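# Move all red foam blocks onto the desk

## Task

Get every red foam block in the room onto the desk, resting there by itself without the robot holding it in place. All other objects must stay on whatever shelf, table or counter they started on. The coffee table must be standing upright when the scene ends, and the robot must not have fallen or be left leaning; either of those means failure.

## Robot and tools

Robot: TidyBot++, a single-arm mobile manipulator. The base (0.54 m long, 0.50 m wide, 0.38 m tall) rides on four powered casters and carries a seven-joint arm ending in a two-finger gripper. The shoulder sits 0.12 m ahead of base centre, 0.68 m off the floor. Cameras: base_camera (fixed on the base, 644x364) and wrist_camera (fisheye on the hand, 644x476, looking where the hand points). Loose objects may occasionally get nudged by outside forces.

Frames: base frame has its origin on the floor below base centre, x forward, y left, z up. hand_pose is reported in it: the point between the finger pads, with the hand's z axis running along the fingers and y the closing direction. Odometry frame = base frame at scene start; heading is positive leftward, range -3.142 to 3.142. base_tilt is in degrees, positive when leaning forward or right.

execute_actions(actions, cameras): actions is a list holding one action or none (empty just reports state and images). An action may contain base, joints, or both, plus optional speeds; its motions begin together. base holds exactly one relative offset from the current base position: translate_m (metres, +forward, -2..2), strafe_m (metres, +left, -2..2) or rotate_rad (radians, +counter-clockwise from above, -6.3..6.3). joints is a dictionary keyed by joint name with absolute targets in radians: joint_1_rad (any angle; positive is clockwise from above, opposite to rotate_rad), joint_2_rad shoulder -2.249..2.249, joint_3_rad any angle, joint_4_rad elbow -2.579..2.579, joint_5_rad any, joint_6_rad wrist -2.099..2.099, joint_7_rad any (hand down: positive is CCW from above; at 1.57 fingers open left/right), gripper_pos 0 (open, ~85 mm gap) to 1 (closed), gap about 85*(1-gripper_pos) mm. Done tolerances: ±0.039 for joints 1-4, ±0.056 for 5-7, ±0.03 gripper. Unbounded joints take the short way; for larger turns send steps under half a turn. speeds caps top speed for that action only: translate_m/strafe_m 0.05..0.5 m/s, rotate_rad 0.1..1.57 rad/s (maximum = default). Base moves taking more than 8.667 s are refused; an action may last at most 15 s. Unknown keys or out-of-range values reject the entire call. cameras: list of base_camera, wrist_camera or all; omitted/null = all, [] = none. Omitted joints or base may keep pushing toward earlier targets.

wait(seconds 0..10): nothing new commanded; returns state and images. zoom_image(camera, region [x0,y0,x1,y1] pixels, max 504x504) enlarges part of the latest full image. finished_scene(scene 1 or 2): ends the scene irreversibly once the last command has been held; reports success and the next task.

Arm geometry (with joint_1=0, joint_3=3.14, joint_5=0, roughly the start state, the arm lies in the x-z plane): upper arm 0.42 m at angle joint_2 from vertical (positive leans forward), forearm 0.31 m at joint_2-joint_4, hand 0.31 m at joint_2-joint_4-joint_6. Hand forward offset from shoulder = sum of L*sin(angle); height above it = sum of L*cos(angle). Closed fingertips reach ~20 mm beyond the hand point. Pointing straight down, the hand reaches at most ~0.94 m above the floor, and only near the base. Folded, the hand sticks out up to 0.08 m in front of the base and the elbow rises to 1.15 m.

Result lines: base_status/joint_status give how motions ended. done = reached (for base, wheels turned the amount, even if slipping). off_target = stopped elsewhere, possibly still pushing. contact_stop/time_out = old target dropped, holds position. A blocked base keeps shoving until timeout and may still report done while far short. "joint command not followed" with a "cause:" line = arm targets withheld (usually self-collision); gripper still acts; joints show not_followed and may retry later. on_its_own = motion not commanded by the call. motor_effort = percent of max, bracket = peak in last action (noisy, with fixed offsets). ARM HIT = hard contact of arm with base or itself; nothing prevents arm-base contact. Gripper at 1: done means empty; off_target means an object stopped the fingers at the shown reading. base_odometry counts wheel rotation, so slip appears as travel; it drifts a few cm and degrees over ~30 moves.

Accuracy: friction leaves joints slightly off target even when status says done; repeating the same target does nothing. To correct, send each joint last command + (desired - read). hand_pose may be 1-2 cm wrong; trust the images. Held loads make the arm sag; while holding, never command a joint to its read angle. Camera calibration was given per camera (K, distortion, T_world_to_cam in base frame); wrist camera pose errors grow with arm extension.

Avoid: dragging the raised arm into things above ~0.8 m while driving (tip-over), sideways forces on a raised hand, pushing the base into obstacles. Torque fault (joints 1-4 limit 104.5 N m, warning 56.7; joints 5-7 limit 51.3, warning 29.4) freezes the arm and gripper for 10 s and skips the rest of the call; the base keeps going. Motors heat when holding loads: MOTOR HOT from 60 °C, OVER-TEMPERATURE FAULT at 75 °C makes the arm sink, with limit_stop_at_motor_heat statuses; resend targets afterwards. Don't drop, slam or knock objects, keep the coffee table upright, and release blocks so they rest on the desk unsupported. Faster robot motion is preferred; thinking time lets the scene run with the last command held.

Each tool is called after "Emit:" as name(argument=value, ...), one argument or row to a line, values as JSON.

## Session

Emit:
execute_actions(
  actions=[],
)

Scene clock: 0.00 s.
base_odometry: x=+0.000 y=+0.000 heading=+0.000 (m, m, rad; odometry frame)
base_tilt: forward=-0.6 right=-0.2 (deg)
base_status: not commanded
joint_positions: joint_1_rad=-0.021 joint_2_rad=-0.391 joint_3_rad=+3.092 joint_4_rad=-2.517 joint_5_rad=+0.058 joint_6_rad=-0.858 joint_7_rad=+1.627 gripper_pos=+0.000
joint_status: not commanded
motor_effort: joint_1_rad=+1 joint_2_rad=+1 joint_3_rad=+1 joint_4_rad=+12 joint_5_rad=+0 joint_6_rad=-1 joint_7_rad=+1 (%)
hand_pose: x=+0.2750 y=-0.0036 z=+0.5980 quat_wxyz=(+0.032, +0.993, +0.079, +0.079) (m; base frame)
pictures: base_camera, wrist_camera
Images, in order (width x height): base_camera 644x364, wrist_camera 644x476.

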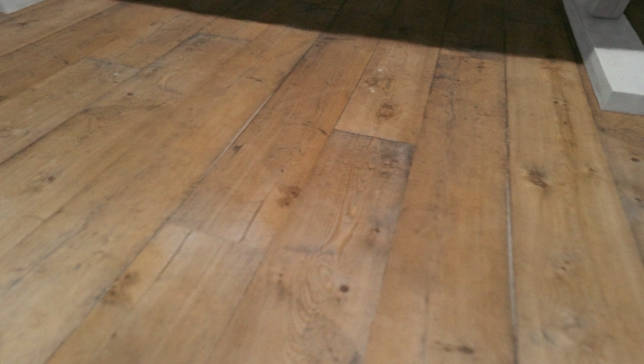

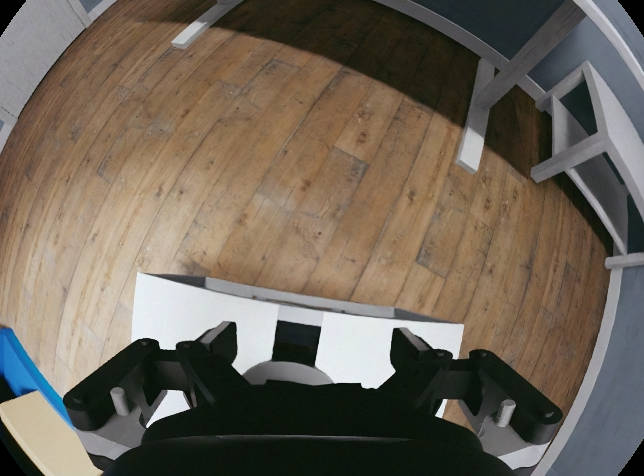

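Raise the camera to survey.

Emit:
execute_actions(
  actions=[
    {"joints":{"joint_2_rad":-0.5,"joint_4_rad":-1.3,"joint_6_rad":-1.3,"joint_3_rad":3.14,"joint_5_rad":0,"joint_7_rad":1.57}},
  ],
  cameras=["wrist_camera"],
)

Emit:
execute_actions(
  actions=[
    {"joints":{"joint_1_rad":-1.6}},
  ],
  cameras=["wrist_camera"],
)

Emit:
execute_actions(
  actions=[
    {"joints":{"joint_1_rad":-3.1}},
  ],
  cameras=["wrist_camera"],
)

Scene clock: 4.17 s.
base_odometry: x=+0.000 y=+0.000 heading=+0.000 (m, m, rad; odometry frame)
base_tilt: forward=-0.6 right=-0.2 (deg)
base_status: not commanded
joint_positions: joint_1_rad=-0.021 joint_2_rad=-0.492 joint_3_rad=+3.117 joint_4_rad=-1.319 joint_5_rad=+0.030 joint_6_rad=-1.259 joint_7_rad=+1.590 gripper_pos=+0.000
joint_status: all done
motor_effort: joint_1_rad=+1(1) joint_2_rad=+0(5) joint_3_rad=+1(2) joint_4_rad=+20(23) joint_5_rad=-1(0) joint_6_rad=+7(8) joint_7_rad=+1(1) (%)
hand_pose: x=+0.4222 y=+0.0100 z=+1.1118 quat_wxyz=(+0.014, +0.864, +0.026, +0.503) (m; base frame)
pictures: wrist_camera
camera_calibration (this result's frames):
wrist_camera: T_world_to_cam=[[0.0197345, -0.994683, 0.101073, -0.118204], [-0.478377, -0.0981635, -0.872651, 1.23488], [0.877933, -0.0311295, -0.477771, 0.29045], [0, 0, 0, 1]] pos_world=[0.338076, 0.0126859, 1.22834]
Images, in order (width x height): wrist_camera 644x476.

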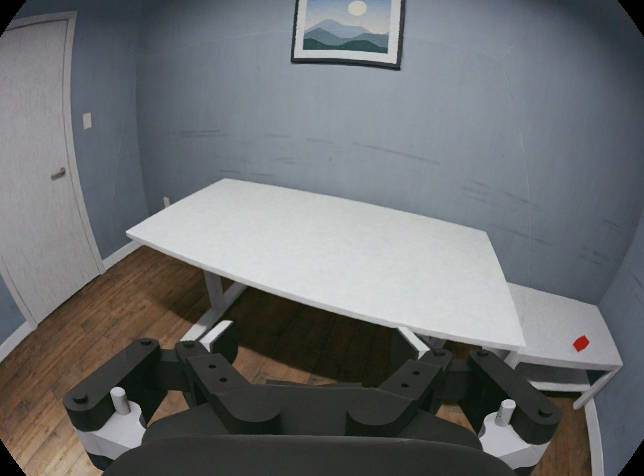

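Scene clock: 6.97 s.
base_odometry: x=+0.000 y=+0.000 heading=+0.000 (m, m, rad; odometry frame)
base_tilt: forward=-0.6 right=-0.2 (deg)
base_status: not commanded
joint_positions: joint_1_rad=-1.582 joint_2_rad=-0.492 joint_3_rad=+3.120 joint_4_rad=-1.319 joint_5_rad=+0.028 joint_6_rad=-1.259 joint_7_rad=+1.590 gripper_pos=+0.000
joint_status: all done
motor_effort: joint_1_rad=+1(0) joint_2_rad=+0(1) joint_3_rad=+1(2) joint_4_rad=+19(19) joint_5_rad=-1(0) joint_6_rad=+7(7) joint_7_rad=+1(1) (%)
hand_pose: x=+0.1122 y=+0.3033 z=+1.1118 quat_wxyz=(-0.345, +0.596, +0.626, +0.367) (m; base frame)
pictures: wrist_camera
camera_calibration (this result's frames):
wrist_camera: T_world_to_cam=[[0.995072, 0.00995431, 0.0986571, -0.231849], [0.0913339, -0.479384, -0.87284, 1.16729], [0.0386061, 0.877549, -0.47793, 0.390472], [0, 0, 0, 1]] pos_world=[0.109019, 0.219228, 1.22835]
Images, in order (width x height): wrist_camera 644x476.

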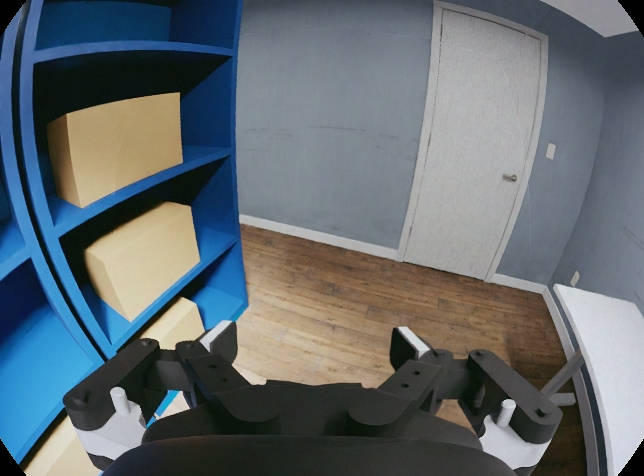

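Scene clock: 9.70 s.
base_odometry: x=+0.000 y=+0.000 heading=+0.000 (m, m, rad; odometry frame)
base_tilt: forward=-0.6 right=-0.2 (deg)
base_status: not commanded
joint_positions: joint_1_rad=-3.082 joint_2_rad=-0.492 joint_3_rad=+3.120 joint_4_rad=-1.319 joint_5_rad=+0.028 joint_6_rad=-1.259 joint_7_rad=+1.590 gripper_pos=+0.000
joint_status: all done
motor_effort: joint_1_rad=+1(1) joint_2_rad=+0(1) joint_3_rad=+1(2) joint_4_rad=+19(19) joint_5_rad=-1(0) joint_6_rad=+7(7) joint_7_rad=+1(1) (%)
hand_pose: x=-0.1840 y=+0.0150 z=+1.1118 quat_wxyz=(-0.502, +0.010, +0.864, +0.033) (m; base frame)
pictures: wrist_camera
camera_calibration (this result's frames):
wrist_camera: T_world_to_cam=[[0.0610042, 0.993279, 0.0983611, -0.120491], [0.484659, 0.0566706, -0.872865, 1.1205], [-0.872573, 0.10092, -0.477945, 0.498909], [0, 0, 0, 1]] pos_world=[-0.100378, 0.00583181, 1.22835]
Images, in order (width x height): wrist_camera 644x476.

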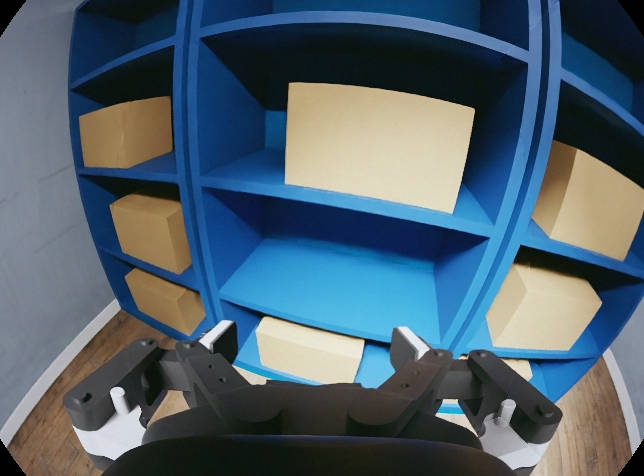

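Emit:
execute_actions(
  actions=[
    {"base":{"rotate_rad":-0.3},"joints":{"joint_1_rad":1.2}},
  ],
)

Emit:
execute_actions(
  actions=[
    {"base":{"strafe_m":-0.7},"joints":{"joint_1_rad":0.3,"joint_2_rad":0.2,"joint_4_rad":-2.5,"joint_6_rad":0.6}},
  ],
)

Scene clock: 15.43 s.
base_odometry: x=+0.000 y=+0.000 heading=-0.300 (m, m, rad; odometry frame)
base_tilt: forward=-0.7 right=-0.2 (deg)
base_status: done
joint_positions: joint_1_rad=-5.065 joint_2_rad=-0.492 joint_3_rad=+3.121 joint_4_rad=-1.319 joint_5_rad=+0.028 joint_6_rad=-1.260 joint_7_rad=+1.590 gripper_pos=+0.000
joint_status: all done
motor_effort: joint_1_rad=+1(0) joint_2_rad=+0(2) joint_3_rad=+1(2) joint_4_rad=+19(20) joint_5_rad=-1(0) joint_6_rad=+8(8) joint_7_rad=+1(2) (%)
hand_pose: x=+0.2264 y=-0.2835 z=+1.1118 quat_wxyz=(-0.303, -0.718, +0.481, -0.402) (m; base frame)
pictures: base_camera, wrist_camera
camera_calibration (this result's frames):
wrist_camera: T_world_to_cam=[[-0.934711, -0.341732, 0.0976436, -0.00134963], [-0.24538, 0.421762, -0.872872, 1.20728], [0.257106, -0.839843, -0.47808, 0.364822], [0, 0, 0, 1]] pos_world=[0.201185, -0.203255, 1.22835]
Images, in order (width x height): base_camera 644x364, wrist_camera 644x476.

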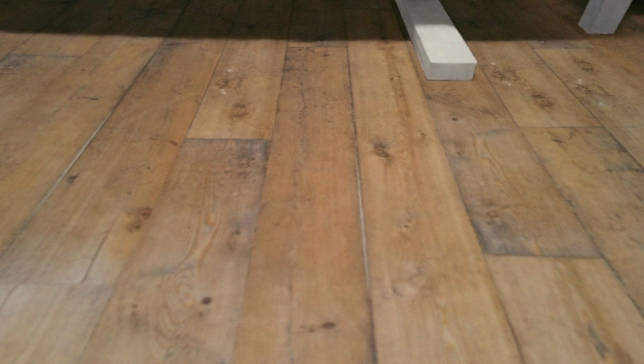

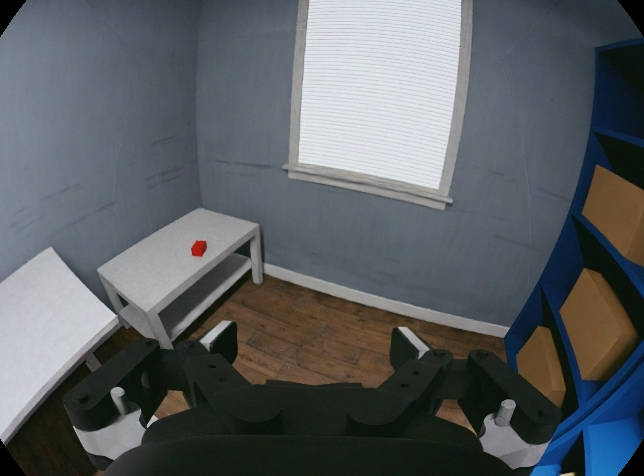

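Scene clock: 18.33 s.
base_odometry: x=-0.207 y=-0.669 heading=-0.300 (m, m, rad; odometry frame)
base_tilt: forward=-0.6 right=-0.2 (deg)
base_status: done
joint_positions: joint_1_rad=-5.964 joint_2_rad=+0.191 joint_3_rad=+3.124 joint_4_rad=-2.477 joint_5_rad=+0.028 joint_6_rad=+0.562 joint_7_rad=+1.590 gripper_pos=+0.000
joint_status: all done
motor_effort: joint_1_rad=+1(0) joint_2_rad=-21(23) joint_3_rad=+0(2) joint_4_rad=+14(24) joint_5_rad=-1(0) joint_6_rad=+7(7) joint_7_rad=+1(2) (%)
hand_pose: x=+0.5894 y=-0.1401 z=+0.6565 quat_wxyz=(-0.077, -0.862, +0.109, -0.489) (m; base frame)
pictures: base_camera, wrist_camera
camera_calibration (this result's frames):
wrist_camera: T_world_to_cam=[[-0.273071, -0.958928, 0.0767407, -0.0312227], [-0.496562, 0.0721808, -0.864995, 0.932348], [0.823929, -0.274311, -0.495878, -0.0689136], [0, 0, 0, 1]] pos_world=[0.511222, -0.116142, 0.7747]
Images, in order (width x height): base_camera 644x364, wrist_camera 644x476.

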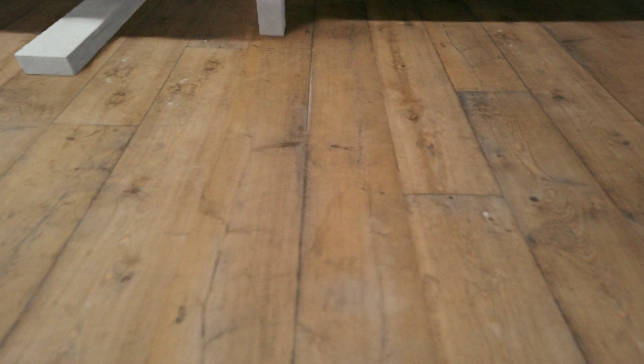

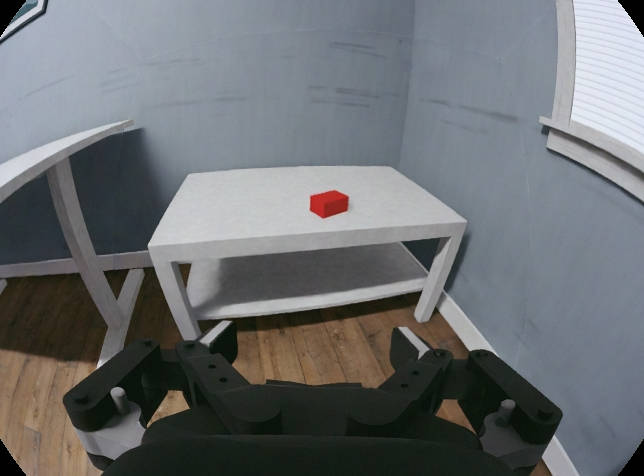

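Emit:
execute_actions(
  actions=[
    {"base":{"strafe_m":-0.36},"joints":{"joint_1_rad":0,"joint_2_rad":1.5,"joint_4_rad":-1.6,"joint_6_rad":1.2}},
  ],
)

Emit:
execute_actions(
  actions=[
    {"joints":{"joint_2_rad":0.5,"joint_4_rad":-1.3,"joint_6_rad":-1.34}},
  ],
  cameras=[],
)

Emit:
execute_actions(
  actions=[
    {"base":{"translate_m":0.55}},
  ],
)

Scene clock: 23.57 s.
base_odometry: x=-0.313 y=-1.013 heading=-0.300 (m, m, rad; odometry frame)
base_tilt: forward=-0.6 right=-0.2 (deg)
base_status: done
joint_positions: joint_1_rad=-6.268 joint_2_rad=+1.496 joint_3_rad=+3.131 joint_4_rad=-1.625 joint_5_rad=+0.026 joint_6_rad=+1.159 joint_7_rad=+1.590 gripper_pos=+0.000
joint_status: all done
motor_effort: joint_1_rad=+0(2) joint_2_rad=-46(48) joint_3_rad=+0(2) joint_4_rad=+6(14) joint_5_rad=-1(0) joint_6_rad=+8(9) joint_7_rad=+1(1) (%)
hand_pose: x=+0.8329 y=+0.0028 z=+0.2805 quat_wxyz=(+0.002, -0.831, -0.010, -0.556) (m; base frame)
pictures: base_camera, wrist_camera
camera_calibration (this result's frames):
wrist_camera: T_world_to_cam=[[0.0012397, -0.998406, 0.056432, -0.0215624], [-0.366969, -0.0529492, -0.928725, 0.628017], [0.930232, -0.0195575, -0.36645, -0.542296], [0, 0, 0, 1]] pos_world=[0.734951, 0.00111898, 0.385748]
Images, in order (width x height): base_camera 644x364, wrist_camera 644x476.

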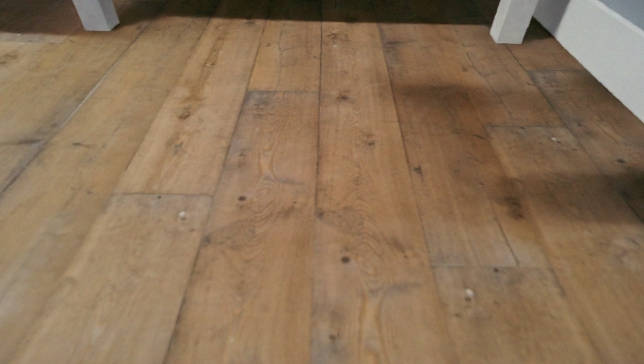

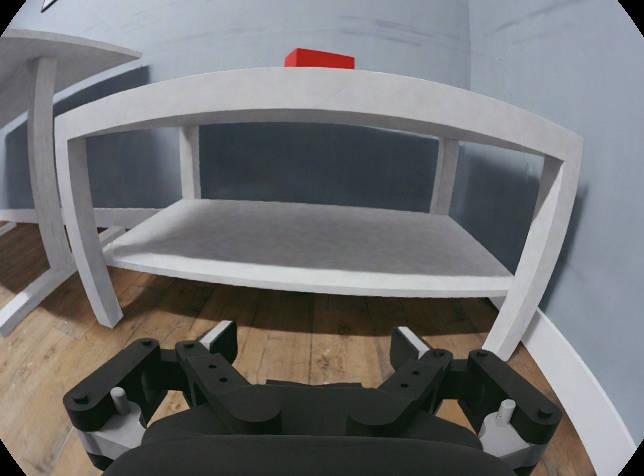

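Scene clock: 26.63 s.
base_odometry: x=-0.313 y=-1.013 heading=-0.300 (m, m, rad; odometry frame)
base_tilt: forward=-0.6 right=-0.2 (deg)
base_status: not commanded
joint_positions: joint_1_rad=-6.268 joint_2_rad=+0.496 joint_3_rad=+3.131 joint_4_rad=-1.321 joint_5_rad=+0.026 joint_6_rad=-1.308 joint_7_rad=+1.590 gripper_pos=+0.000
joint_status: all done
motor_effort: joint_1_rad=+1(1) joint_2_rad=-37(50) joint_3_rad=+1(0) joint_4_rad=+18(18) joint_5_rad=-1(1) joint_6_rad=+0(8) joint_7_rad=+2(1) (%)
hand_pose: x=+0.6292 y=-0.0091 z=+0.6641 quat_wxyz=(-0.010, -1.000, -0.010, -0.008) (m; base frame)
pictures: none
No camera images: the call's "cameras" was empty. Leave "cameras" out to get every camera's image.

Scene clock: 29.10 s.
base_odometry: x=+0.213 y=-1.176 heading=-0.300 (m, m, rad; odometry frame)
base_tilt: forward=-0.6 right=-0.2 (deg)
base_status: done
joint_positions: joint_1_rad=-6.268 joint_2_rad=+0.500 joint_3_rad=+3.131 joint_4_rad=-1.318 joint_5_rad=+0.026 joint_6_rad=-1.308 joint_7_rad=+1.590 gripper_pos=+0.000
joint_status: not commanded
motor_effort: joint_1_rad=+1(1) joint_2_rad=-37(39) joint_3_rad=+0(0) joint_4_rad=+18(20) joint_5_rad=-1(1) joint_6_rad=-1(0) joint_7_rad=+1(1) (%)
hand_pose: x=+0.6301 y=-0.0091 z=+0.6632 quat_wxyz=(-0.010, -1.000, -0.010, -0.008) (m; base frame)
pictures: base_camera, wrist_camera
camera_calibration (this result's frames):
wrist_camera: T_world_to_cam=[[0.0580192, -0.996788, 0.0551949, -0.0897256], [-0.997831, -0.0596244, -0.0278937, 0.708373], [0.0310951, -0.0534568, -0.998086, 0.771438], [0, 0, 0, 1]] pos_world=[0.688055, -0.00596251, 0.794673]
Images, in order (width x height): base_camera 644x364, wrist_camera 644x476.

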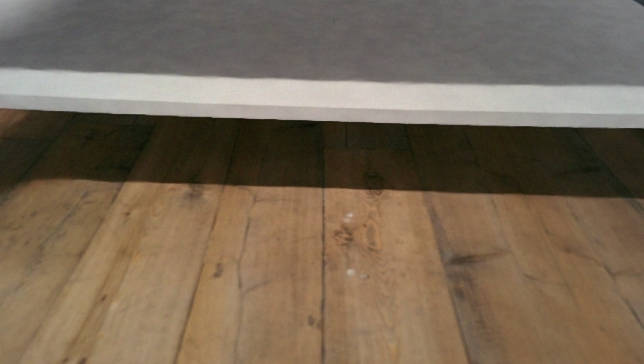

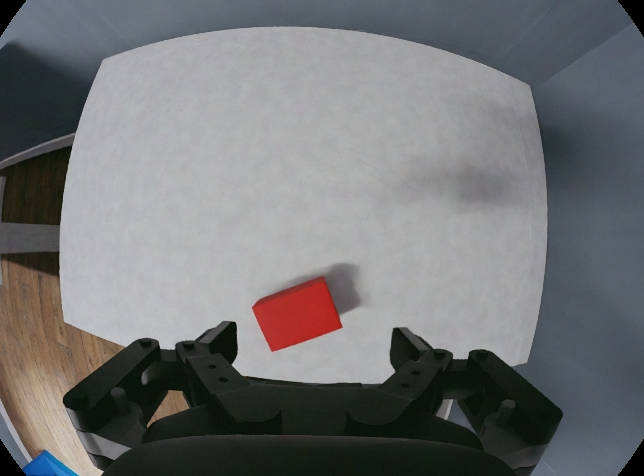

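Emit:
execute_actions(
  actions=[
    {"joints":{"joint_1_rad":-0.04,"joint_2_rad":0.6,"joint_4_rad":-1.6,"joint_6_rad":-0.93,"joint_7_rad":0.35}},
  ],
  cameras=["wrist_camera"],
)

Scene clock: 32.33 s.
base_odometry: x=+0.213 y=-1.176 heading=-0.300 (m, m, rad; odometry frame)
base_tilt: forward=-0.6 right=-0.2 (deg)
base_status: not commanded
joint_positions: joint_1_rad=-6.304 joint_2_rad=+0.595 joint_3_rad=+3.131 joint_4_rad=-1.582 joint_5_rad=+0.026 joint_6_rad=-0.969 joint_7_rad=+0.358 gripper_pos=+0.000
joint_status: all done
motor_effort: joint_1_rad=+1(1) joint_2_rad=-37(39) joint_3_rad=+0(0) joint_4_rad=+16(18) joint_5_rad=-1(0) joint_6_rad=-1(0) joint_7_rad=+2(1) (%)
hand_pose: x=+0.6121 y=+0.0102 z=+0.5403 quat_wxyz=(-0.007, -0.834, +0.552, -0.003) (m; base frame)
pictures: wrist_camera
camera_calibration (this result's frames):
wrist_camera: T_world_to_cam=[[-0.903604, -0.426159, 0.0434515, 0.526464], [-0.427448, 0.903659, -0.0262564, 0.328351], [-0.0280759, -0.0422987, -0.99871, 0.686833], [0, 0, 0, 1]] pos_world=[0.635352, -0.0433075, 0.671693]
Images, in order (width x height): wrist_camera 644x476.

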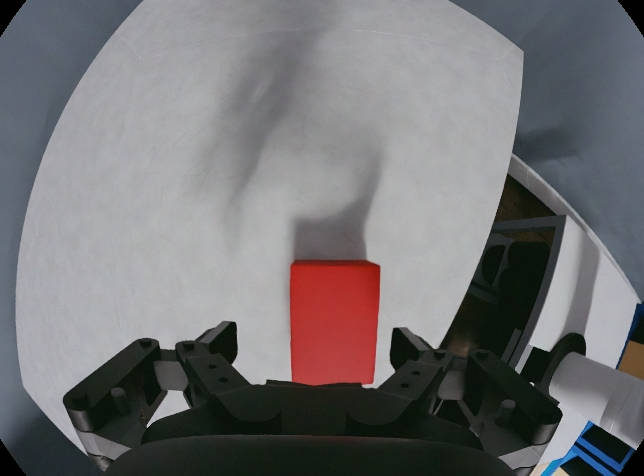

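Emit:
execute_actions(
  actions=[
    {"joints":{"joint_2_rad":0.67,"joint_4_rad":-1.725,"joint_6_rad":-0.74}},
  ],
  cameras=["wrist_camera"],
)

Emit:
execute_actions(
  actions=[
    {"joints":{"gripper_pos":1}},
  ],
  cameras=["wrist_camera"],
)

Emit:
execute_actions(
  actions=[
    {"joints":{"joint_2_rad":0.3,"joint_4_rad":-0.9,"joint_6_rad":-1.8}},
  ],
  cameras=["wrist_camera"],
)

Scene clock: 35.20 s.
base_odometry: x=+0.213 y=-1.176 heading=-0.300 (m, m, rad; odometry frame)
base_tilt: forward=-0.6 right=-0.2 (deg)
base_status: not commanded
joint_positions: joint_1_rad=-6.304 joint_2_rad=+0.672 joint_3_rad=+3.131 joint_4_rad=-1.709 joint_5_rad=+0.026 joint_6_rad=-0.779 joint_7_rad=+0.358 gripper_pos=+0.000
joint_status: all done
motor_effort: joint_1_rad=+1(1) joint_2_rad=-37(41) joint_3_rad=+0(0) joint_4_rad=+13(15) joint_5_rad=-1(1) joint_6_rad=-1(1) joint_7_rad=+3(1) (%)
hand_pose: x=+0.5917 y=+0.0109 z=+0.4724 quat_wxyz=(-0.010, -0.835, +0.550, +0.004) (m; base frame)
pictures: wrist_camera
camera_calibration (this result's frames):
wrist_camera: T_world_to_cam=[[-0.901439, -0.429299, 0.0557609, 0.504206], [-0.430748, 0.902319, -0.0166533, 0.314649], [-0.0431649, -0.0390308, -0.998305, 0.627156], [0, 0, 0, 1]] pos_world=[0.617116, -0.0429799, 0.603218]
Images, in order (width x height): wrist_camera 644x476.

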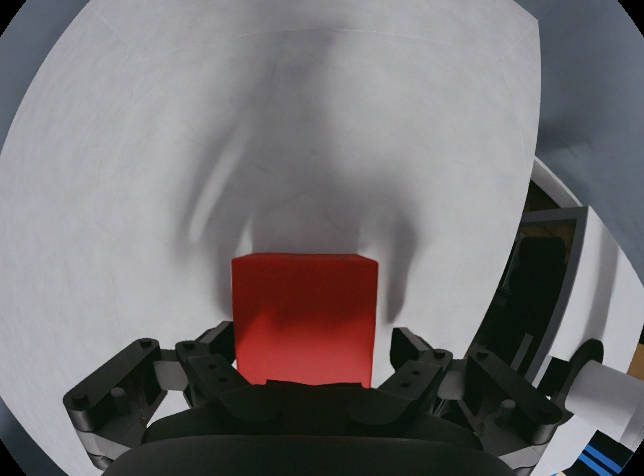

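Scene clock: 36.30 s.
base_odometry: x=+0.212 y=-1.176 heading=-0.300 (m, m, rad; odometry frame)
base_tilt: forward=-0.6 right=-0.2 (deg)
base_status: not commanded
joint_positions: joint_1_rad=-6.304 joint_2_rad=+0.668 joint_3_rad=+3.131 joint_4_rad=-1.709 joint_5_rad=+0.026 joint_6_rad=-0.778 joint_7_rad=+0.358 gripper_pos=+0.379
joint_status: gripper_pos off_target (ended at +0.379, target +1.000)
motor_effort: joint_1_rad=+1(1) joint_2_rad=-38(39) joint_3_rad=+0(0) joint_4_rad=+13(14) joint_5_rad=-1(1) joint_6_rad=-1(3) joint_7_rad=+1(1) (%)
hand_pose: x=+0.5926 y=+0.0109 z=+0.4740 quat_wxyz=(-0.009, -0.835, +0.550, +0.002) (m; base frame)
pictures: wrist_camera
camera_calibration (this result's frames):
wrist_camera: T_world_to_cam=[[-0.901659, -0.429332, 0.0518163, 0.506983], [-0.430699, 0.902308, -0.018416, 0.31586], [-0.0388477, -0.0389222, -0.998487, 0.626398], [0, 0, 0, 1]] pos_world=[0.617501, -0.0429581, 0.604997]
Images, in order (width x height): wrist_camera 644x476.

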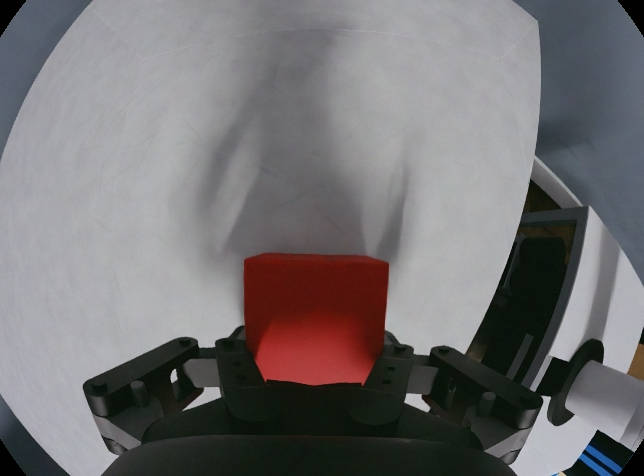

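Scene clock: 38.40 s.
base_odometry: x=+0.212 y=-1.176 heading=-0.300 (m, m, rad; odometry frame)
base_tilt: forward=-0.6 right=-0.2 (deg)
base_status: not commanded
joint_positions: joint_1_rad=-6.304 joint_2_rad=+0.303 joint_3_rad=+3.131 joint_4_rad=-0.921 joint_5_rad=+0.026 joint_6_rad=-1.764 joint_7_rad=+0.358 gripper_pos=+0.379
joint_status: all done
motor_effort: joint_1_rad=+1(1) joint_2_rad=-31(42) joint_3_rad=+0(0) joint_4_rad=+19(19) joint_5_rad=-1(0) joint_6_rad=+1(1) joint_7_rad=+1(1) (%)
hand_pose: x=+0.5878 y=+0.0073 z=+0.8826 quat_wxyz=(+0.036, -0.826, +0.558, -0.069) (m; base frame)
pictures: wrist_camera
camera_calibration (this result's frames):
wrist_camera: T_world_to_cam=[[-0.907216, -0.40889, -0.0988368, 0.61604], [-0.400801, 0.911526, -0.0920819, 0.371911], [0.127744, -0.0439243, -0.990834, 0.929395], [0, 0, 0, 1]] pos_world=[0.589219, -0.0462905, 1.01601]
Images, in order (width x height): wrist_camera 644x476.

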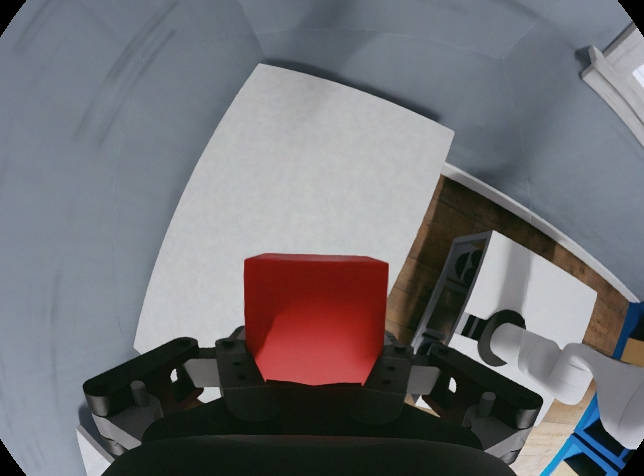

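Emit:
execute_actions(
  actions=[
    {"base":{"translate_m":-0.18},"joints":{"joint_7_rad":1.57}},
  ],
  cameras=[],
)

Emit:
execute_actions(
  actions=[
    {"base":{"strafe_m":0.85}},
  ],
  cameras=["wrist_camera"],
)

Emit:
execute_actions(
  actions=[
    {"joints":{"joint_2_rad":0.56,"joint_4_rad":-0.85,"joint_6_rad":-1.7}},
  ],
)

Scene clock: 42.07 s.
base_odometry: x=+0.040 y=-1.123 heading=-0.300 (m, m, rad; odometry frame)
base_tilt: forward=-0.6 right=-0.2 (deg)
base_status: done
joint_positions: joint_1_rad=-6.309 joint_2_rad=+0.299 joint_3_rad=+3.131 joint_4_rad=-0.921 joint_5_rad=+0.024 joint_6_rad=-1.765 joint_7_rad=+1.570 gripper_pos=+0.379
joint_status: all done
motor_effort: joint_1_rad=+1(3) joint_2_rad=-30(34) joint_3_rad=+0(2) joint_4_rad=+19(19) joint_5_rad=-1(0) joint_6_rad=+1(2) joint_7_rad=+1(1) (%)
hand_pose: x=+0.5866 y=+0.0101 z=+0.8848 quat_wxyz=(-0.008, -0.997, -0.014, -0.079) (m; base frame)
pictures: none
No camera images: the call's "cameras" was empty. Leave "cameras" out to get every camera's image.

Scene clock: 45.13 s.
base_odometry: x=+0.291 y=-0.310 heading=-0.300 (m, m, rad; odometry frame)
base_tilt: forward=-0.6 right=-0.2 (deg)
base_status: done
joint_positions: joint_1_rad=-6.315 joint_2_rad=+0.299 joint_3_rad=+3.131 joint_4_rad=-0.921 joint_5_rad=+0.023 joint_6_rad=-1.765 joint_7_rad=+1.570 gripper_pos=+0.379
joint_status: not commanded
motor_effort: joint_1_rad=+1(2) joint_2_rad=-30(31) joint_3_rad=+1(1) joint_4_rad=+19(20) joint_5_rad=+0(2) joint_6_rad=+1(1) joint_7_rad=+2(2) (%)
hand_pose: x=+0.5865 y=+0.0133 z=+0.8848 quat_wxyz=(-0.008, -0.997, -0.017, -0.079) (m; base frame)
pictures: wrist_camera
camera_calibration (this result's frames):
wrist_camera: T_world_to_cam=[[0.0662795, -0.996071, 0.0587399, -0.0850201], [-0.982611, -0.0753903, -0.169682, 0.789195], [0.173444, -0.046472, -0.983747, 0.898938], [0, 0, 0, 1]] pos_world=[0.625191, 0.0165871, 1.02323]
Images, in order (width x height): wrist_camera 644x476.

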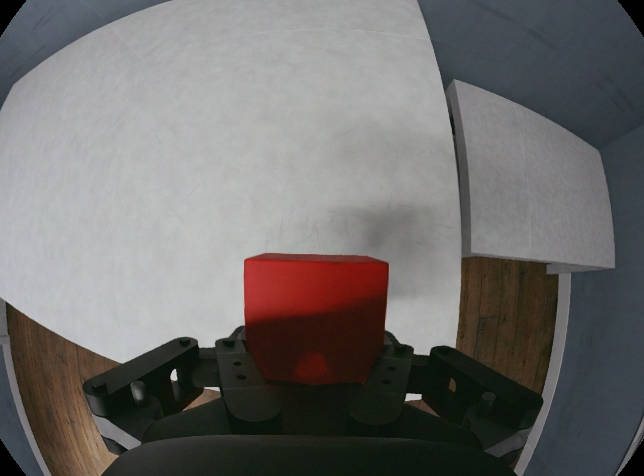

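Scene clock: 46.77 s.
base_odometry: x=+0.291 y=-0.311 heading=-0.300 (m, m, rad; odometry frame)
base_tilt: forward=-0.6 right=-0.2 (deg)
base_status: not commanded
joint_positions: joint_1_rad=-6.315 joint_2_rad=+0.567 joint_3_rad=+3.131 joint_4_rad=-0.874 joint_5_rad=+0.023 joint_6_rad=-1.737 joint_7_rad=+1.570 gripper_pos=+0.379
joint_status: all done
motor_effort: joint_1_rad=+1(1) joint_2_rad=-40(45) joint_3_rad=+0(0) joint_4_rad=+19(21) joint_5_rad=-1(1) joint_6_rad=-1(2) joint_7_rad=+2(1) (%)
hand_pose: x=+0.6451 y=+0.0153 z=+0.7665 quat_wxyz=(-0.009, -1.000, -0.018, +0.018) (m; base frame)
pictures: base_camera, wrist_camera
camera_calibration (this result's frames):
wrist_camera: T_world_to_cam=[[0.0771953, -0.995737, 0.0504908, -0.0807188], [-0.996831, -0.0761056, 0.0231629, 0.688166], [-0.0192215, -0.0521188, -0.998456, 0.908129], [0, 0, 0, 1]] pos_world=[0.709672, 0.0193292, 0.894863]
Images, in order (width x height): base_camera 644x364, wrist_camera 644x476.

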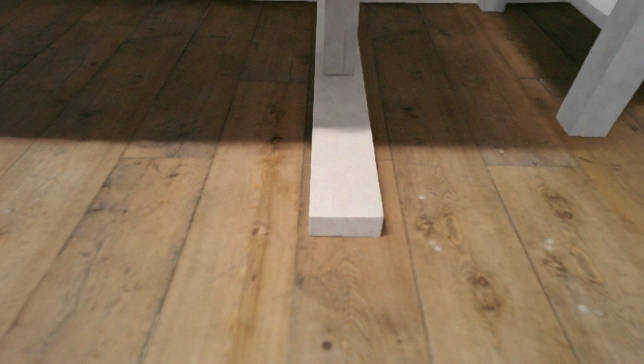

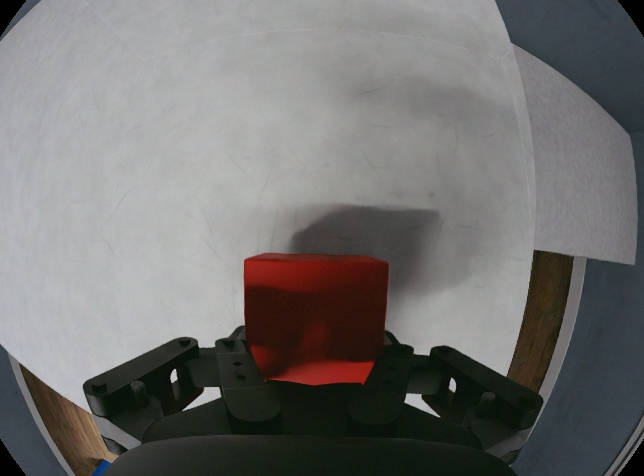

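Emit:
execute_actions(
  actions=[
    {"joints":{"joint_2_rad":0.605,"joint_6_rad":-1.63}},
  ],
  cameras=["wrist_camera"],
)

Emit:
execute_actions(
  actions=[
    {"joints":{"gripper_pos":0}},
  ],
  cameras=[],
)

Emit:
execute_actions(
  actions=[
    {"joints":{"joint_2_rad":0.2}},
  ],
  cameras=["wrist_camera"],
)

Emit:
execute_actions(
  actions=[
    {"joints":{"joint_1_rad":-2.7,"joint_2_rad":-0.3,"joint_4_rad":-0.5,"joint_6_rad":-1.9}},
  ],
  cameras=["wrist_camera"],
)

Scene clock: 50.20 s.
base_odometry: x=+0.291 y=-0.311 heading=-0.300 (m, m, rad; odometry frame)
base_tilt: forward=-0.6 right=-0.2 (deg)
base_status: not commanded
joint_positions: joint_1_rad=-6.315 joint_2_rad=+0.603 joint_3_rad=+3.131 joint_4_rad=-0.873 joint_5_rad=+0.023 joint_6_rad=-1.665 joint_7_rad=+1.570 gripper_pos=+0.379
joint_status: all done
motor_effort: joint_1_rad=+1(1) joint_2_rad=-41(43) joint_3_rad=+0(0) joint_4_rad=+19(20) joint_5_rad=-1(1) joint_6_rad=+0(0) joint_7_rad=+1(1) (%)
hand_pose: x=+0.6706 y=+0.0163 z=+0.7469 quat_wxyz=(-0.008, -1.000, -0.019, -0.001) (m; base frame)
pictures: wrist_camera
camera_calibration (this result's frames):
wrist_camera: T_world_to_cam=[[0.0765201, -0.995726, 0.0517166, -0.0812201], [-0.996908, -0.0773339, -0.0139197, 0.741907], [0.0178596, -0.0504916, -0.998565, 0.864314], [0, 0, 0, 1]] pos_world=[0.730391, 0.0201421, 0.877601]
Images, in order (width x height): wrist_camera 644x476.

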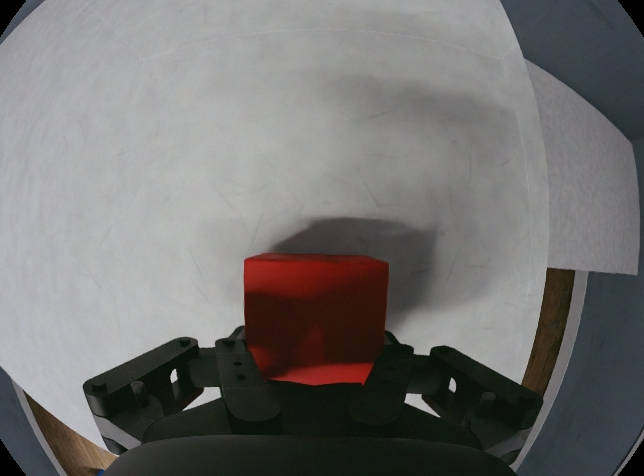

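Scene clock: 51.30 s.
base_odometry: x=+0.291 y=-0.311 heading=-0.300 (m, m, rad; odometry frame)
base_tilt: forward=-0.6 right=-0.2 (deg)
base_status: not commanded
joint_positions: joint_1_rad=-6.315 joint_2_rad=+0.603 joint_3_rad=+3.131 joint_4_rad=-0.873 joint_5_rad=+0.023 joint_6_rad=-1.665 joint_7_rad=+1.570 gripper_pos=+0.000
joint_status: all done
motor_effort: joint_1_rad=+0(1) joint_2_rad=-41(42) joint_3_rad=+0(0) joint_4_rad=+19(19) joint_5_rad=-1(1) joint_6_rad=-1(1) joint_7_rad=+1(1) (%)
hand_pose: x=+0.6706 y=+0.0163 z=+0.7469 quat_wxyz=(-0.008, -1.000, -0.019, -0.001) (m; base frame)
pictures: none
No camera images: the call's "cameras" was empty. Leave "cameras" out to get every camera's image.

Scene clock: 53.13 s.
base_odometry: x=+0.291 y=-0.311 heading=-0.300 (m, m, rad; odometry frame)
base_tilt: forward=-0.6 right=-0.2 (deg)
base_status: not commanded
joint_positions: joint_1_rad=-6.315 joint_2_rad=+0.195 joint_3_rad=+3.131 joint_4_rad=-0.865 joint_5_rad=+0.023 joint_6_rad=-1.665 joint_7_rad=+1.570 gripper_pos=+0.000
joint_status: all done
motor_effort: joint_1_rad=+0(1) joint_2_rad=-26(44) joint_3_rad=+1(0) joint_4_rad=+19(20) joint_5_rad=-1(1) joint_6_rad=+3(3) joint_7_rad=+1(2) (%)
hand_pose: x=+0.6006 y=+0.0140 z=+0.9637 quat_wxyz=(-0.006, -0.978, -0.017, -0.207) (m; base frame)
pictures: wrist_camera
camera_calibration (this result's frames):
wrist_camera: T_world_to_cam=[[0.051831, -0.996526, 0.0651863, -0.0874555], [-0.906157, -0.0743658, -0.416352, 1.00822], [0.419753, -0.0374891, -0.906864, 0.752009], [0, 0, 0, 1]] pos_world=[0.602481, 0.0160176, 1.10745]
Images, in order (width x height): wrist_camera 644x476.

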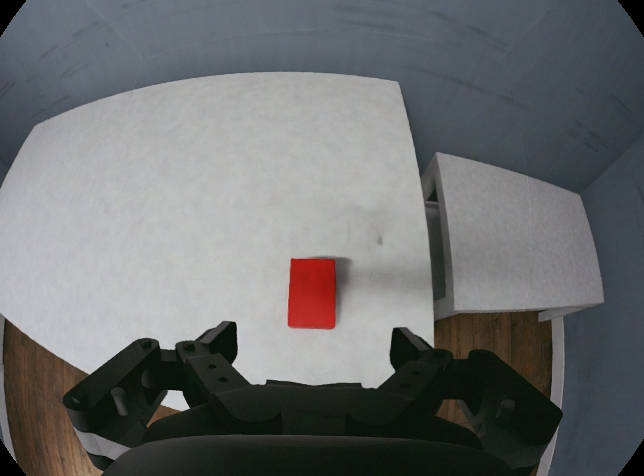

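Scene clock: 56.73 s.
base_odometry: x=+0.291 y=-0.311 heading=-0.300 (m, m, rad; odometry frame)
base_tilt: forward=-0.6 right=-0.2 (deg)
base_status: not commanded
joint_positions: joint_1_rad=-8.965 joint_2_rad=-0.290 joint_3_rad=+3.131 joint_4_rad=-0.524 joint_5_rad=+0.023 joint_6_rad=-1.860 joint_7_rad=+1.570 gripper_pos=+0.000
joint_status: all done
motor_effort: joint_1_rad=+1(1) joint_2_rad=+2(28) joint_3_rad=+1(2) joint_4_rad=+10(19) joint_5_rad=-1(0) joint_6_rad=+7(7) joint_7_rad=+1(1) (%)
hand_pose: x=-0.0792 y=+0.1001 z=+1.2354 quat_wxyz=(+0.486, -0.201, -0.842, -0.121) (m; base frame)
pictures: wrist_camera
camera_calibration (this result's frames):
wrist_camera: T_world_to_cam=[[0.464134, 0.883818, 0.0586967, -0.131704], [0.454272, -0.180624, -0.87236, 1.19353], [-0.760405, 0.431557, -0.485327, 0.625756], [0, 0, 0, 1]] pos_world=[-0.00523038, 0.0619333, 1.35262]
Images, in order (width x height): wrist_camera 644x476.

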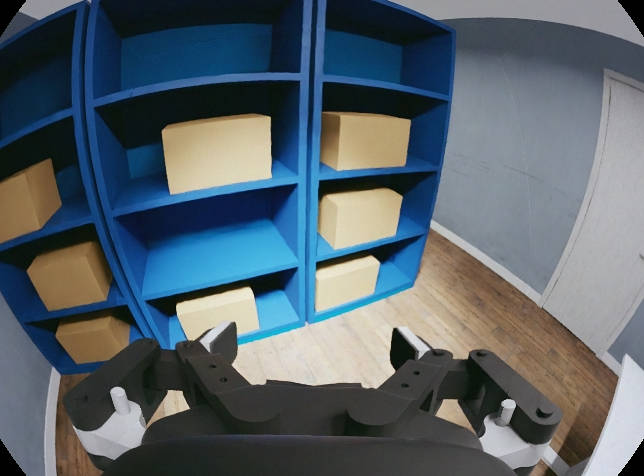

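Check the corner past the shelf.

Emit:
execute_actions(
  actions=[
    {"base":{"strafe_m":1.5},"joints":{"joint_1_rad":-3.0}},
  ],
)

Scene clock: 62.10 s.
base_odometry: x=+0.734 y=+1.123 heading=-0.300 (m, m, rad; odometry frame)
base_tilt: forward=-0.6 right=-0.2 (deg)
base_status: done
joint_positions: joint_1_rad=-9.265 joint_2_rad=-0.295 joint_3_rad=+3.131 joint_4_rad=-0.523 joint_5_rad=+0.023 joint_6_rad=-1.860 joint_7_rad=+1.570 gripper_pos=+0.000
joint_status: all done
motor_effort: joint_1_rad=+1(1) joint_2_rad=+2(4) joint_3_rad=+1(2) joint_4_rad=+10(11) joint_5_rad=-1(0) joint_6_rad=+7(7) joint_7_rad=+1(1) (%)
hand_pose: x=-0.0972 y=+0.0366 z=+1.2367 quat_wxyz=(+0.501, -0.073, -0.861, -0.047) (m; base frame)
pictures: base_camera, wrist_camera
camera_calibration (this result's frames):
wrist_camera: T_world_to_cam=[[0.182417, 0.981477, 0.0585389, -0.0980496], [0.482819, -0.0375537, -0.874915, 1.19202], [-0.85651, 0.187863, -0.480726, 0.633999], [0, 0, 0, 1]] pos_world=[-0.0146164, 0.021893, 1.35343]
Images, in order (width x height): base_camera 644x364, wrist_camera 644x476.

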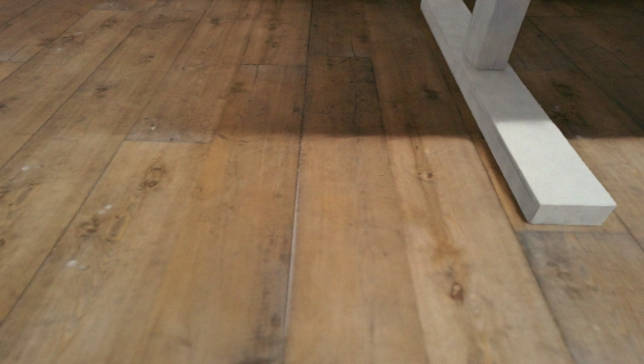

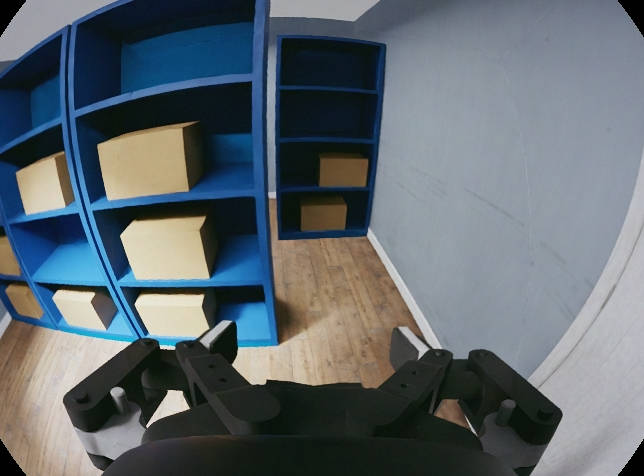

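Emit:
execute_actions(
  actions=[
    {"base":{"strafe_m":0.42}},
  ],
)

Emit:
execute_actions(
  actions=[
    {"base":{"translate_m":-1.9},"joints":{"joint_1_rad":1.9}},
  ],
)

Scene clock: 65.37 s.
base_odometry: x=+0.858 y=+1.524 heading=-0.299 (m, m, rad; odometry frame)
base_tilt: forward=-0.6 right=-0.1 (deg)
base_status: done
joint_positions: joint_1_rad=-9.265 joint_2_rad=-0.295 joint_3_rad=+3.132 joint_4_rad=-0.523 joint_5_rad=+0.023 joint_6_rad=-1.860 joint_7_rad=+1.570 gripper_pos=+0.000
joint_status: not commanded
motor_effort: joint_1_rad=+1(1) joint_2_rad=+2(4) joint_3_rad=+1(2) joint_4_rad=+10(10) joint_5_rad=-1(2) joint_6_rad=+7(8) joint_7_rad=+1(2) (%)
hand_pose: x=-0.0971 y=+0.0366 z=+1.2367 quat_wxyz=(+0.501, -0.073, -0.861, -0.047) (m; base frame)
pictures: base_camera, wrist_camera
camera_calibration (this result's frames):
wrist_camera: T_world_to_cam=[[0.182523, 0.981463, 0.0584513, -0.0979839], [0.482658, -0.0376494, -0.874999, 1.1921], [-0.856578, 0.18792, -0.480582, 0.633919], [0, 0, 0, 1]] pos_world=[-0.0144899, 0.0219234, 1.35346]
Images, in order (width x height): base_camera 644x364, wrist_camera 644x476.

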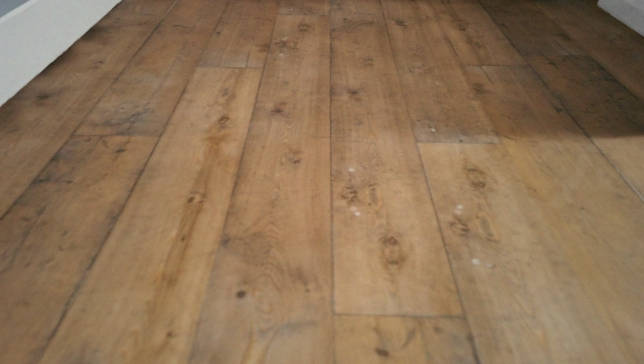

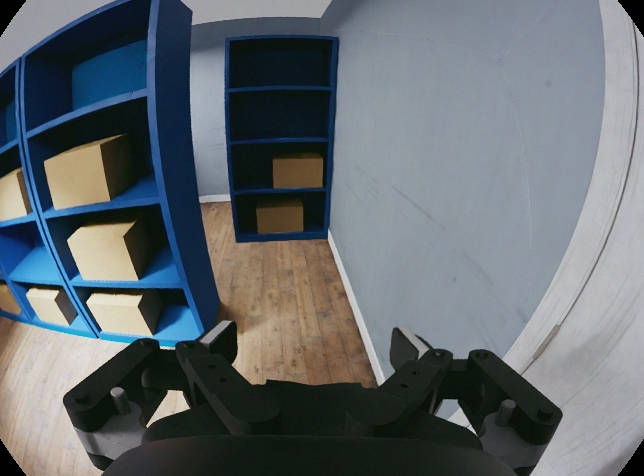

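Scene clock: 70.53 s.
base_odometry: x=-0.958 y=+2.085 heading=-0.300 (m, m, rad; odometry frame)
base_tilt: forward=-0.6 right=-0.1 (deg)
base_status: done
joint_positions: joint_1_rad=-10.648 joint_2_rad=-0.303 joint_3_rad=+3.132 joint_4_rad=-0.519 joint_5_rad=+0.023 joint_6_rad=-1.862 joint_7_rad=+1.570 gripper_pos=+0.000
joint_status: all done
motor_effort: joint_1_rad=+1(1) joint_2_rad=+3(6) joint_3_rad=+1(2) joint_4_rad=+9(11) joint_5_rad=-1(2) joint_6_rad=+7(7) joint_7_rad=+1(1) (%)
hand_pose: x=+0.0446 y=-0.2002 z=+1.2394 quat_wxyz=(+0.419, +0.492, -0.708, +0.286) (m; base frame)
pictures: base_camera, wrist_camera
camera_calibration (this result's frames):
wrist_camera: T_world_to_cam=[[-0.929969, 0.363012, 0.0581368, 0.0346332], [0.123939, 0.458448, -0.880037, 1.23869], [-0.346117, -0.811202, -0.471333, 0.566814], [0, 0, 0, 1]] pos_world=[0.0748695, -0.120646, 1.35524]
Images, in order (width x height): base_camera 644x364, wrist_camera 644x476.

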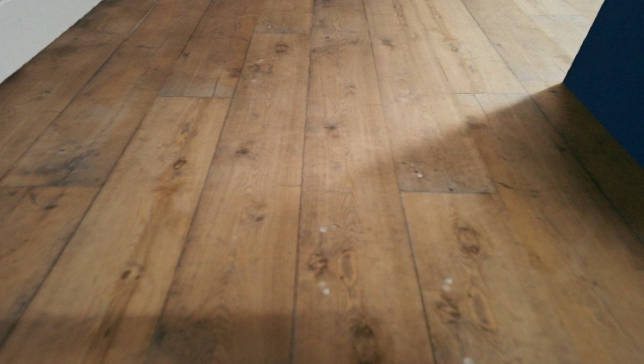

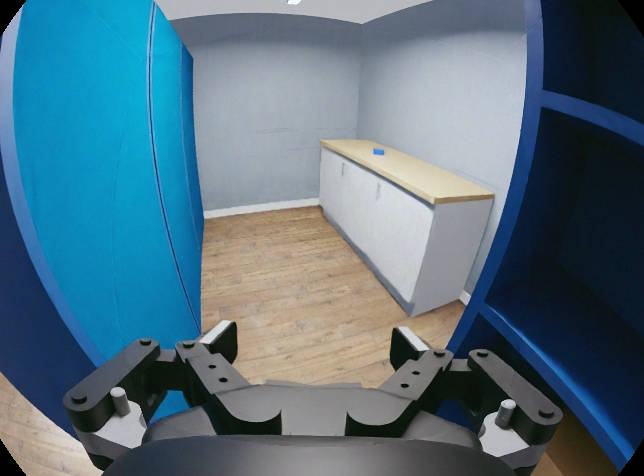

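Emit:
execute_actions(
  actions=[
    {"joints":{"joint_1_rad":2.3,"joint_2_rad":0.45,"joint_4_rad":-0.3}},
  ],
  cameras=["wrist_camera"],
)

Scene clock: 73.67 s.
base_odometry: x=-0.958 y=+2.085 heading=-0.300 (m, m, rad; odometry frame)
base_tilt: forward=-0.6 right=-0.2 (deg)
base_status: not commanded
joint_positions: joint_1_rad=-10.282 joint_2_rad=+0.454 joint_3_rad=+3.132 joint_4_rad=-0.324 joint_5_rad=+0.023 joint_6_rad=-1.862 joint_7_rad=+1.570 gripper_pos=+0.000
joint_status: all done
motor_effort: joint_1_rad=+0(0) joint_2_rad=-34(38) joint_3_rad=+0(0) joint_4_rad=+17(18) joint_5_rad=-1(1) joint_6_rad=+3(7) joint_7_rad=+1(1) (%)
hand_pose: x=-0.2457 y=-0.4182 z=+1.0110 quat_wxyz=(+0.229, +0.400, -0.882, +0.097) (m; base frame)
pictures: wrist_camera
camera_calibration (this result's frames):
wrist_camera: T_world_to_cam=[[-0.76089, 0.646064, 0.0603985, 0.0147675], [0.540354, 0.682413, -0.492269, 0.977569], [-0.359254, -0.341926, -0.868345, 0.776283], [0, 0, 0, 1]] pos_world=[-0.238114, -0.411215, 1.15442]
Images, in order (width x height): wrist_camera 644x476.

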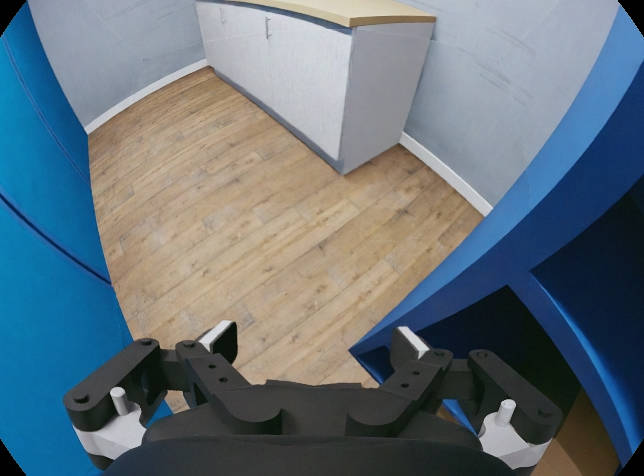

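Emit:
finished_scene(
  scene=1,
)

The scene is finished: the task was done.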